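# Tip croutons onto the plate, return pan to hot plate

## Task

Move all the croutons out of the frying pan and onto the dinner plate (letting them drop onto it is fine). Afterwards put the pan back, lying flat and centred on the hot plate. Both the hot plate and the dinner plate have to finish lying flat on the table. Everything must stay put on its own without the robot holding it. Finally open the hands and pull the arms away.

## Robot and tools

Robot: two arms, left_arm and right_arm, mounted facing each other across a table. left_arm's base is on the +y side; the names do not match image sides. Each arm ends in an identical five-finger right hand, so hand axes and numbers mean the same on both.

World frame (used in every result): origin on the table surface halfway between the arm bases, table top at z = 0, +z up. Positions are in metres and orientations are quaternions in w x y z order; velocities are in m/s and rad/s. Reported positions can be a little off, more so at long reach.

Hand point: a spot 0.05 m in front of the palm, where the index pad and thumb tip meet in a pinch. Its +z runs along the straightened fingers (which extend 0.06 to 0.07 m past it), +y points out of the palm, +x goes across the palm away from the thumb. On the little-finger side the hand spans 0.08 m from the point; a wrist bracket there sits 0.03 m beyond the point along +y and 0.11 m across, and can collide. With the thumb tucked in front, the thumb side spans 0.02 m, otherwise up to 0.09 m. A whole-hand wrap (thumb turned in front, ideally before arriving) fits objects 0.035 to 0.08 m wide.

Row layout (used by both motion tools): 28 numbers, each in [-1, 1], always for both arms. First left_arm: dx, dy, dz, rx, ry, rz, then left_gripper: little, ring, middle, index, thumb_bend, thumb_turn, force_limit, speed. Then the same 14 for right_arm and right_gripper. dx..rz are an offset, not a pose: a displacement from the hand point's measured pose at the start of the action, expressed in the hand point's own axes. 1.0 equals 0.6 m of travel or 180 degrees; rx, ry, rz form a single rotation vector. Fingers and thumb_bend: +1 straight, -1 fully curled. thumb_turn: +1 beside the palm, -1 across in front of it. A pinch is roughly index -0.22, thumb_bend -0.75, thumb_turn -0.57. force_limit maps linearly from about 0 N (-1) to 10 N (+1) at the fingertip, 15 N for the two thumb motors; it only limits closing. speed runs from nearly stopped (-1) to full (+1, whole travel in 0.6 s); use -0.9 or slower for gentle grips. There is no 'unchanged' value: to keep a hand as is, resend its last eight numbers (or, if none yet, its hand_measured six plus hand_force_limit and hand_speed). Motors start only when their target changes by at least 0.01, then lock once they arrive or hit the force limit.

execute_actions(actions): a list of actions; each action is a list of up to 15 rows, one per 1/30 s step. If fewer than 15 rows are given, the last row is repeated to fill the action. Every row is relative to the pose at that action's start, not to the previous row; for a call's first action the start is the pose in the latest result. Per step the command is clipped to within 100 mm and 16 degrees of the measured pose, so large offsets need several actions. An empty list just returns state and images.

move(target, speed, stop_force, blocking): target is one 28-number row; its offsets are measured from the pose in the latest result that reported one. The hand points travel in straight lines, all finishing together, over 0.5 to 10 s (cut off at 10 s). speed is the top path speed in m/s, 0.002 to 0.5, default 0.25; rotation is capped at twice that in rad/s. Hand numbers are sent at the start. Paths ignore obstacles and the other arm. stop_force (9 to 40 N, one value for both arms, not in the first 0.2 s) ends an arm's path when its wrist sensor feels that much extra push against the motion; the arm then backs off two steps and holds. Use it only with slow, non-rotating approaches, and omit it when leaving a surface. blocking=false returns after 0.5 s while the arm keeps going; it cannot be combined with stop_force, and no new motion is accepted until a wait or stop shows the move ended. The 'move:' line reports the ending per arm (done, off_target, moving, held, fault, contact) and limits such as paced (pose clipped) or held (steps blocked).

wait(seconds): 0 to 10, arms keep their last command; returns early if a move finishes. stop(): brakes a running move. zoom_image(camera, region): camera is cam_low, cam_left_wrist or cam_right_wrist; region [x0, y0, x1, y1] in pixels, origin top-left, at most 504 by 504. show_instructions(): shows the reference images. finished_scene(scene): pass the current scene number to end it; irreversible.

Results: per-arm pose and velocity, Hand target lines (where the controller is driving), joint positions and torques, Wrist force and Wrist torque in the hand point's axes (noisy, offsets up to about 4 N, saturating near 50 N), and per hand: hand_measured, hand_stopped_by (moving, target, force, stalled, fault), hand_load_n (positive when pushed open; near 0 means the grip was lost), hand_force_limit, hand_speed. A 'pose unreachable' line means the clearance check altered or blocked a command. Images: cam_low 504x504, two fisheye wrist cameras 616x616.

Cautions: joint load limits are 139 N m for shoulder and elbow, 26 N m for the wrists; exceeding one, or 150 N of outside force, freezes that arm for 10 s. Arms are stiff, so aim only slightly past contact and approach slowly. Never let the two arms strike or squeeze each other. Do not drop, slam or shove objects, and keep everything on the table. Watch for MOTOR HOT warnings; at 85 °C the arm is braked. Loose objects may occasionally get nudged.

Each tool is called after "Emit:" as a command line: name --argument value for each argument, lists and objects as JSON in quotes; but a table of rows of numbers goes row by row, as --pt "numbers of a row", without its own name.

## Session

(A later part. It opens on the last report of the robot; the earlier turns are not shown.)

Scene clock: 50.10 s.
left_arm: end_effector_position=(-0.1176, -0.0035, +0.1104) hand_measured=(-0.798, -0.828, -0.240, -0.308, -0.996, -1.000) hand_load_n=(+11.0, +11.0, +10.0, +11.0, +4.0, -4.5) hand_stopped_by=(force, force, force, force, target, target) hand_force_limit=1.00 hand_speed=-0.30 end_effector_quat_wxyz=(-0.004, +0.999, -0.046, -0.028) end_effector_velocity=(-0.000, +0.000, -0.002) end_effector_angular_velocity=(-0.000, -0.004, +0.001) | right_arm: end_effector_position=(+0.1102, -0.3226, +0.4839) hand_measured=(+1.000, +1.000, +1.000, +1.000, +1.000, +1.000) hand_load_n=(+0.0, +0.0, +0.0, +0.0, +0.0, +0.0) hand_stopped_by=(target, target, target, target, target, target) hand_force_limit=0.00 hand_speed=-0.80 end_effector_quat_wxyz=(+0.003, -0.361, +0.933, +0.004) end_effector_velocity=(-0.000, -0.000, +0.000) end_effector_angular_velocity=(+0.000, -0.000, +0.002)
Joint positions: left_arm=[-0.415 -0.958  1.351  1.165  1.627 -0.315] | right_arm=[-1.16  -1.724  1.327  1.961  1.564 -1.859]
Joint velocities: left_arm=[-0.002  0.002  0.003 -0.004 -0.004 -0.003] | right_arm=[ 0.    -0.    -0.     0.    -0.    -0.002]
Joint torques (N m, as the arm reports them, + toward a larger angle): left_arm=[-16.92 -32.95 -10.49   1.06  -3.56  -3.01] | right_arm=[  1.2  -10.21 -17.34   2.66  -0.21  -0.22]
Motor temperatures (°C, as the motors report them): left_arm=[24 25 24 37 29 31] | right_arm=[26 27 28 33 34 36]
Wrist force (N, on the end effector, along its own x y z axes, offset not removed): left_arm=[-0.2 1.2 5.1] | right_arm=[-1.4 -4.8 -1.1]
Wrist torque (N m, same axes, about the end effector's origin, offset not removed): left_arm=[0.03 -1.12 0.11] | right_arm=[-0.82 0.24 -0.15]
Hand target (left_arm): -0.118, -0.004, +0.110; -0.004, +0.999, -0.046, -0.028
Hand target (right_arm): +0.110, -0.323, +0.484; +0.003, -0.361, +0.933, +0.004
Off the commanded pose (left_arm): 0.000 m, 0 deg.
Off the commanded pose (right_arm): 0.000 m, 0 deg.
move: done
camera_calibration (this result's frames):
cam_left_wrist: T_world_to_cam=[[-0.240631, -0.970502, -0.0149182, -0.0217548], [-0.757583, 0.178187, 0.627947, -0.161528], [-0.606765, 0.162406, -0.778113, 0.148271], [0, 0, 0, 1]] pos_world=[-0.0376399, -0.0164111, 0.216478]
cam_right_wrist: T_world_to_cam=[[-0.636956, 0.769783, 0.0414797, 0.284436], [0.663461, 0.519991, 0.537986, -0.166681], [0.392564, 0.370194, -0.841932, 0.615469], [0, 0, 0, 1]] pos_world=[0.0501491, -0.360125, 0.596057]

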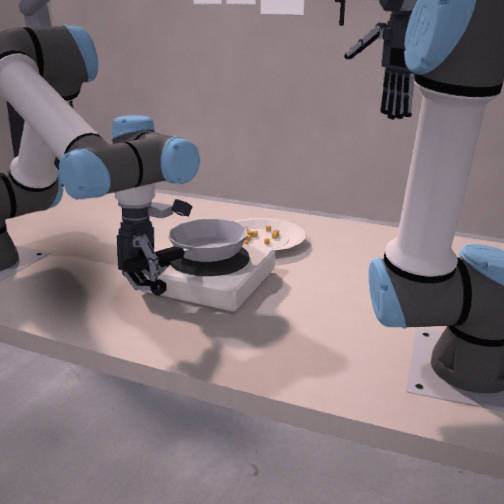

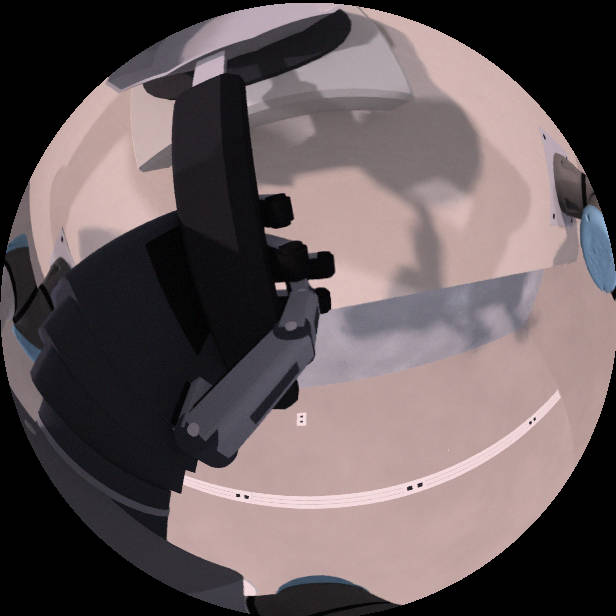

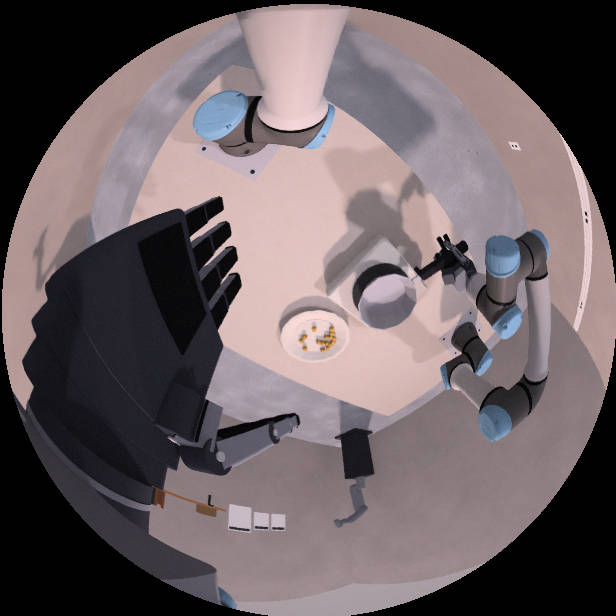

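Emit:
move --target '[0,0,0.021,0,0,0,-1,-1,-1,-1,-1,-1,1,-0.3,0,0,0,0,0,0,1,1,1,1,1,1,0,-0.8]' --speed 0.012

Emit:
move --target '[0,0,0,0,0,0,1,1,1,1,1,-1,1,-0.1,0,0,0,0,0,0,1,1,1,1,1,1,0,-0.8]'

Emit:
move --target '[-0.03,-0.12,-0.3,0,0,0,1,1,1,1,1,-1,1,-0.1,0,0,0,0,0,0,1,1,1,1,1,1,0,-0.8]' --speed 0.15

Scene clock: 53.10 s.
left_arm: end_effector_position=(-0.1183, -0.0034, +0.0982) hand_measured=(-0.798, -0.828, -0.240, -0.308, -0.996, -1.000) hand_load_n=(+11.0, +11.0, +10.0, +11.0, +4.0, -4.5) hand_stopped_by=(force, force, force, force, target, target) hand_force_limit=1.00 hand_speed=-0.30 end_effector_quat_wxyz=(-0.004, +0.999, -0.046, -0.028) end_effector_velocity=(+0.000, -0.000, -0.003) end_effector_angular_velocity=(-0.001, +0.000, +0.000) | right_arm: end_effector_position=(+0.1102, -0.3226, +0.4839) hand_measured=(+1.000, +1.000, +1.000, +1.000, +1.000, +1.000) hand_load_n=(+0.0, +0.0, +0.0, +0.0, +0.0, +0.0) hand_stopped_by=(target, target, target, target, target, target) hand_force_limit=0.00 hand_speed=-0.80 end_effector_quat_wxyz=(+0.003, -0.361, +0.933, +0.004) end_effector_velocity=(+0.000, -0.000, +0.000) end_effector_angular_velocity=(-0.001, -0.001, -0.000)
Joint positions: left_arm=[-0.417 -0.946  1.365  1.139  1.627 -0.317] | right_arm=[-1.16  -1.724  1.327  1.961  1.564 -1.859]
Joint velocities: left_arm=[ 0.     0.002  0.003 -0.006 -0.     0.   ] | right_arm=[ 0.    -0.    -0.     0.     0.001  0.   ]
Joint torques (N m, as the arm reports them, + toward a larger angle): left_arm=[-15.17 -31.37 -10.62   0.91   1.53  -3.04] | right_arm=[  1.72  -9.75 -18.02   2.6   -0.19  -0.2 ]
Motor temperatures (°C, as the motors report them): left_arm=[24 25 24 37 29 31] | right_arm=[26 27 28 33 34 36]
Wrist force (N, on the end effector, along its own x y z axes, offset not removed): left_arm=[-0.7 0.3 4.8] | right_arm=[1.0 -1.0 -1.3]
Wrist torque (N m, same axes, about the end effector's origin, offset not removed): left_arm=[-0.20 -1.00 0.00] | right_arm=[-0.12 -0.10 0.03]
Hand target (left_arm): -0.118, -0.003, +0.098; -0.004, +0.999, -0.046, -0.028
Hand target (right_arm): +0.110, -0.323, +0.484; +0.003, -0.361, +0.933, +0.004
Off the commanded pose (left_arm): 0.000 m, 0 deg.
Off the commanded pose (right_arm): 0.000 m, 0 deg.
move: done
camera_calibration (this result's frames):
cam_left_wrist: T_world_to_cam=[[-0.240633, -0.970501, -0.014938, -0.0220038], [-0.757599, 0.178179, 0.62793, -0.154387], [-0.606745, 0.162418, -0.778126, 0.138324], [0, 0, 0, 1]] pos_world=[-0.038331, -0.0163123, 0.204249]
cam_right_wrist: T_world_to_cam=[[-0.636956, 0.769783, 0.0414798, 0.284436], [0.663461, 0.519991, 0.537986, -0.166681], [0.392564, 0.370194, -0.841933, 0.615469], [0, 0, 0, 1]] pos_world=[0.0501491, -0.360125, 0.596057]

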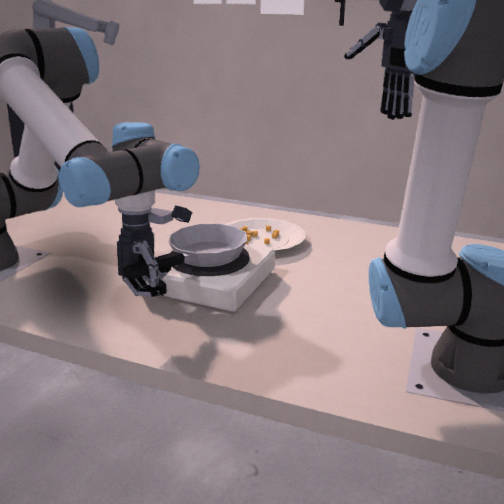

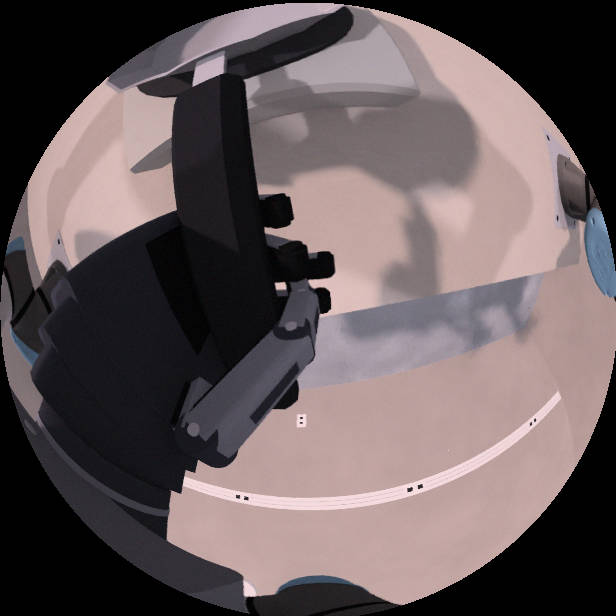

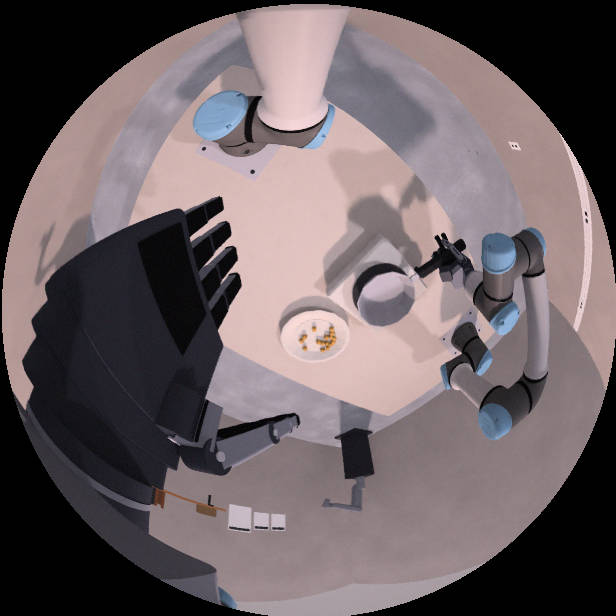

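Scene clock: 55.50 s.
left_arm: end_effector_position=(-0.1183, -0.0034, +0.0982) hand_measured=(+1.000, +1.000, +1.000, +1.000, +1.000, -1.000) hand_load_n=(+0.0, +0.0, +0.0, +0.0, +0.0, +0.0) hand_stopped_by=(target, target, target, target, target, target) hand_force_limit=1.00 hand_speed=-0.10 end_effector_quat_wxyz=(-0.004, +0.999, -0.046, -0.028) end_effector_velocity=(-0.000, -0.000, +0.000) end_effector_angular_velocity=(-0.001, -0.001, -0.001) | right_arm: end_effector_position=(+0.1102, -0.3226, +0.4839) hand_measured=(+1.000, +1.000, +1.000, +1.000, +1.000, +1.000) hand_load_n=(+0.0, +0.0, +0.0, +0.0, +0.0, +0.0) hand_stopped_by=(target, target, target, target, target, target) hand_force_limit=0.00 hand_speed=-0.80 end_effector_quat_wxyz=(+0.003, -0.361, +0.933, +0.004) end_effector_velocity=(-0.000, +0.000, -0.000) end_effector_angular_velocity=(+0.002, +0.001, -0.000)
Joint positions: left_arm=[-0.417 -0.946  1.365  1.139  1.627 -0.317] | right_arm=[-1.16  -1.724  1.327  1.961  1.564 -1.859]
Joint velocities: left_arm=[-0.001 -0.    -0.    -0.    -0.001  0.   ] | right_arm=[ 0.    -0.     0.001 -0.    -0.002  0.   ]
Joint torques (N m, as the arm reports them, + toward a larger angle): left_arm=[-11.15 -45.21 -20.71   4.83   0.79  -0.37] | right_arm=[  1.45  -9.29 -17.69   2.61  -0.25  -0.29]
Motor temperatures (°C, as the motors report them): left_arm=[24 25 24 37 29 31] | right_arm=[26 27 28 33 34 36]
Wrist force (N, on the end effector, along its own x y z axes, offset not removed): left_arm=[-0.3 1.3 1.6] | right_arm=[2.3 -1.2 1.7]
Wrist torque (N m, same axes, about the end effector's origin, offset not removed): left_arm=[-0.03 0.12 0.10] | right_arm=[-0.52 -0.32 0.17]
Hand target (left_arm): -0.118, -0.003, +0.098; -0.004, +0.999, -0.046, -0.028
Hand target (right_arm): +0.110, -0.323, +0.484; +0.003, -0.361, +0.933, +0.004
Off the commanded pose (left_arm): 0.000 m, 0 deg.
Off the commanded pose (right_arm): 0.000 m, 0 deg.
move: done
camera_calibration (this result's frames):
cam_left_wrist: T_world_to_cam=[[-0.240624, -0.970503, -0.014942, -0.0220021], [-0.757598, 0.178169, 0.627934, -0.154392], [-0.60675, 0.162416, -0.778123, 0.138319], [0, 0, 0, 1]] pos_world=[-0.0383359, -0.0163105, 0.204249]
cam_right_wrist: T_world_to_cam=[[-0.636956, 0.769783, 0.0414798, 0.284436], [0.663461, 0.519991, 0.537986, -0.166681], [0.392564, 0.370194, -0.841933, 0.615469], [0, 0, 0, 1]] pos_world=[0.0501491, -0.360125, 0.596057]

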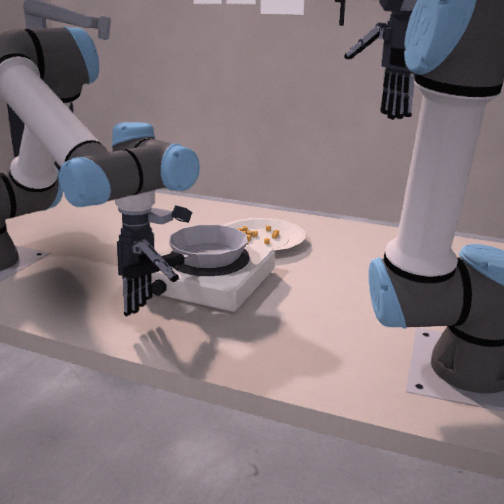

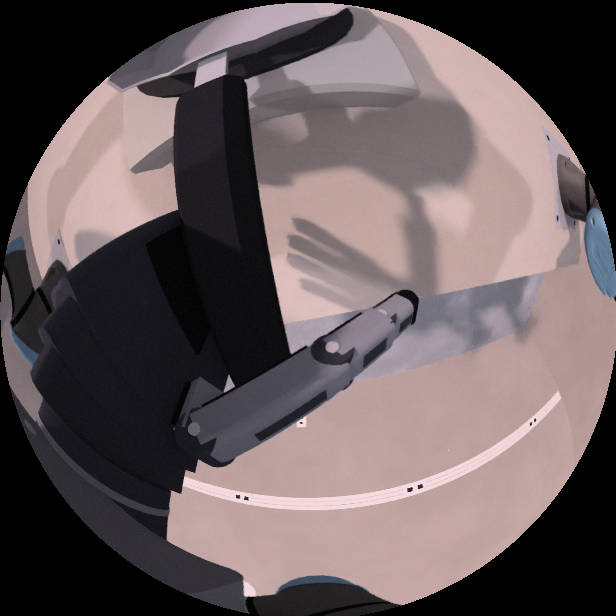

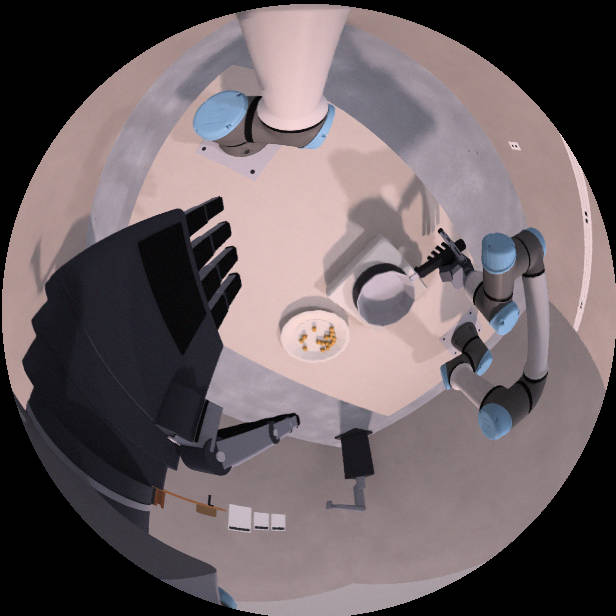

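Scene clock: 57.40 s.
left_arm: end_effector_position=(-0.1193, +0.0684, +0.2787) hand_measured=(+1.000, +1.000, +1.000, +1.000, +1.000, -1.000) hand_load_n=(+0.0, +0.0, +0.0, +0.0, +0.0, +0.0) hand_stopped_by=(target, target, target, target, target, target) hand_force_limit=1.00 hand_speed=-0.10 end_effector_quat_wxyz=(-0.004, +0.999, -0.046, -0.028) end_effector_velocity=(-0.000, +0.001, +0.003) end_effector_angular_velocity=(+0.001, -0.000, -0.000) | right_arm: end_effector_position=(+0.1102, -0.3226, +0.4839) hand_measured=(+1.000, +1.000, +1.000, +1.000, +1.000, +1.000) hand_load_n=(+0.0, +0.0, +0.0, +0.0, +0.0, +0.0) hand_stopped_by=(target, target, target, target, target, target) hand_force_limit=0.00 hand_speed=-0.80 end_effector_quat_wxyz=(+0.003, -0.361, +0.933, +0.004) end_effector_velocity=(-0.000, +0.000, +0.000) end_effector_angular_velocity=(+0.001, +0.001, -0.000)
Joint positions: left_arm=[-0.484 -1.229  1.316  1.467  1.626 -0.384] | right_arm=[-1.16  -1.724  1.327  1.961  1.564 -1.859]
Joint velocities: left_arm=[-0.002 -0.003 -0.002  0.006  0.    -0.002] | right_arm=[-0.     0.     0.     0.    -0.001  0.   ]
Joint torques (N m, as the arm reports them, + toward a larger angle): left_arm=[-15.22 -36.41 -22.54   5.08  -2.44  -2.8 ] | right_arm=[  1.36 -10.07 -17.37   2.57  -0.12  -0.33]
Motor temperatures (°C, as the motors report them): left_arm=[24 25 24 37 29 31] | right_arm=[26 27 28 33 34 36]
Wrist force (N, on the end effector, along its own x y z axes, offset not removed): left_arm=[-0.6 2.5 -1.1] | right_arm=[-1.2 -1.6 -1.5]
Wrist torque (N m, same axes, about the end effector's origin, offset not removed): left_arm=[0.34 0.28 0.10] | right_arm=[-0.13 0.43 0.03]
Hand target (left_arm): -0.119, +0.069, +0.279; -0.004, +0.999, -0.046, -0.028
Hand target (right_arm): +0.110, -0.323, +0.484; +0.003, -0.361, +0.933, +0.004
Off the commanded pose (left_arm): 0.001 m, 0 deg.
Off the commanded pose (right_arm): 0.000 m, 0 deg.
move: done
camera_calibration (this result's frames):
cam_left_wrist: T_world_to_cam=[[-0.240634, -0.970501, -0.0149502, 0.0501254], [-0.757668, 0.178191, 0.627844, -0.281175], [-0.606659, 0.162408, -0.778196, 0.266528], [0, 0, 0, 1]] pos_world=[-0.0392836, 0.0554632, 0.384695]
cam_right_wrist: T_world_to_cam=[[-0.636956, 0.769783, 0.0414796, 0.284436], [0.663461, 0.519991, 0.537986, -0.166681], [0.392564, 0.370194, -0.841933, 0.615469], [0, 0, 0, 1]] pos_world=[0.0501491, -0.360125, 0.596057]

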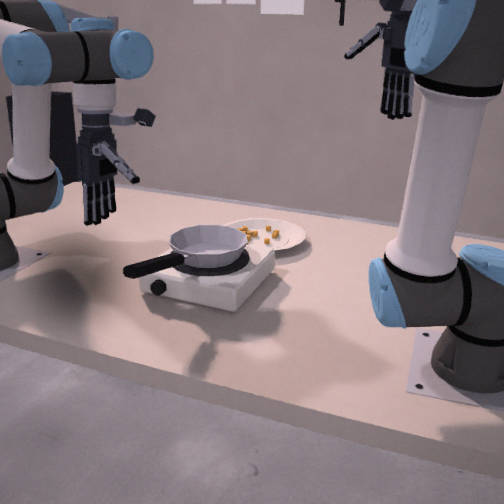

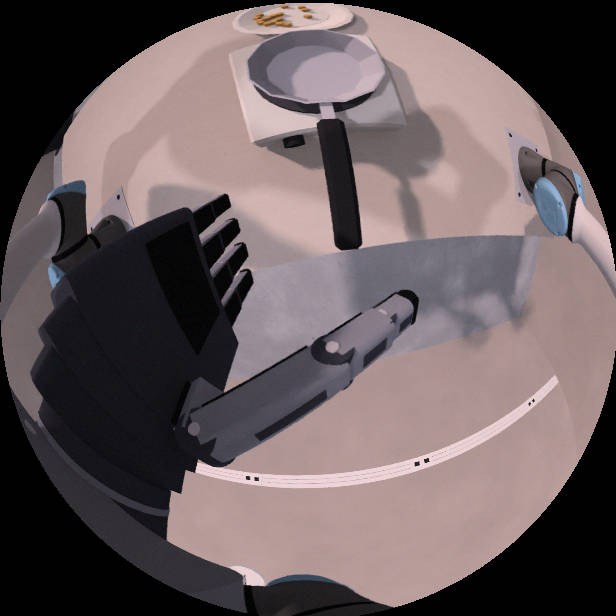

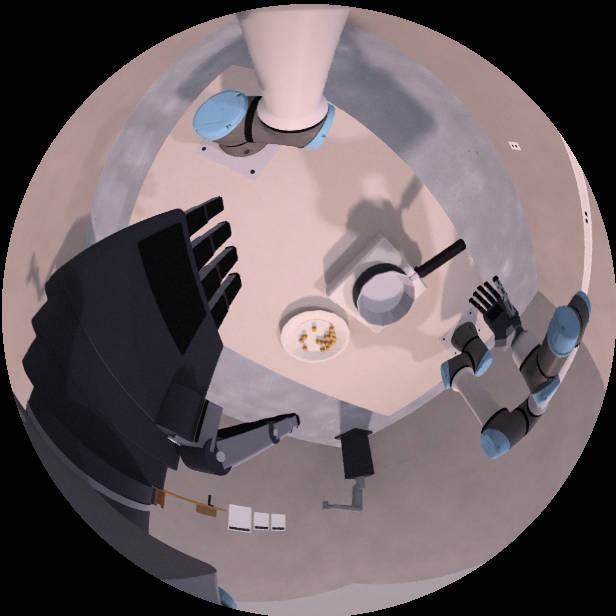

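Emit:
finished_scene --scene 2

The scene is finished: the task was done.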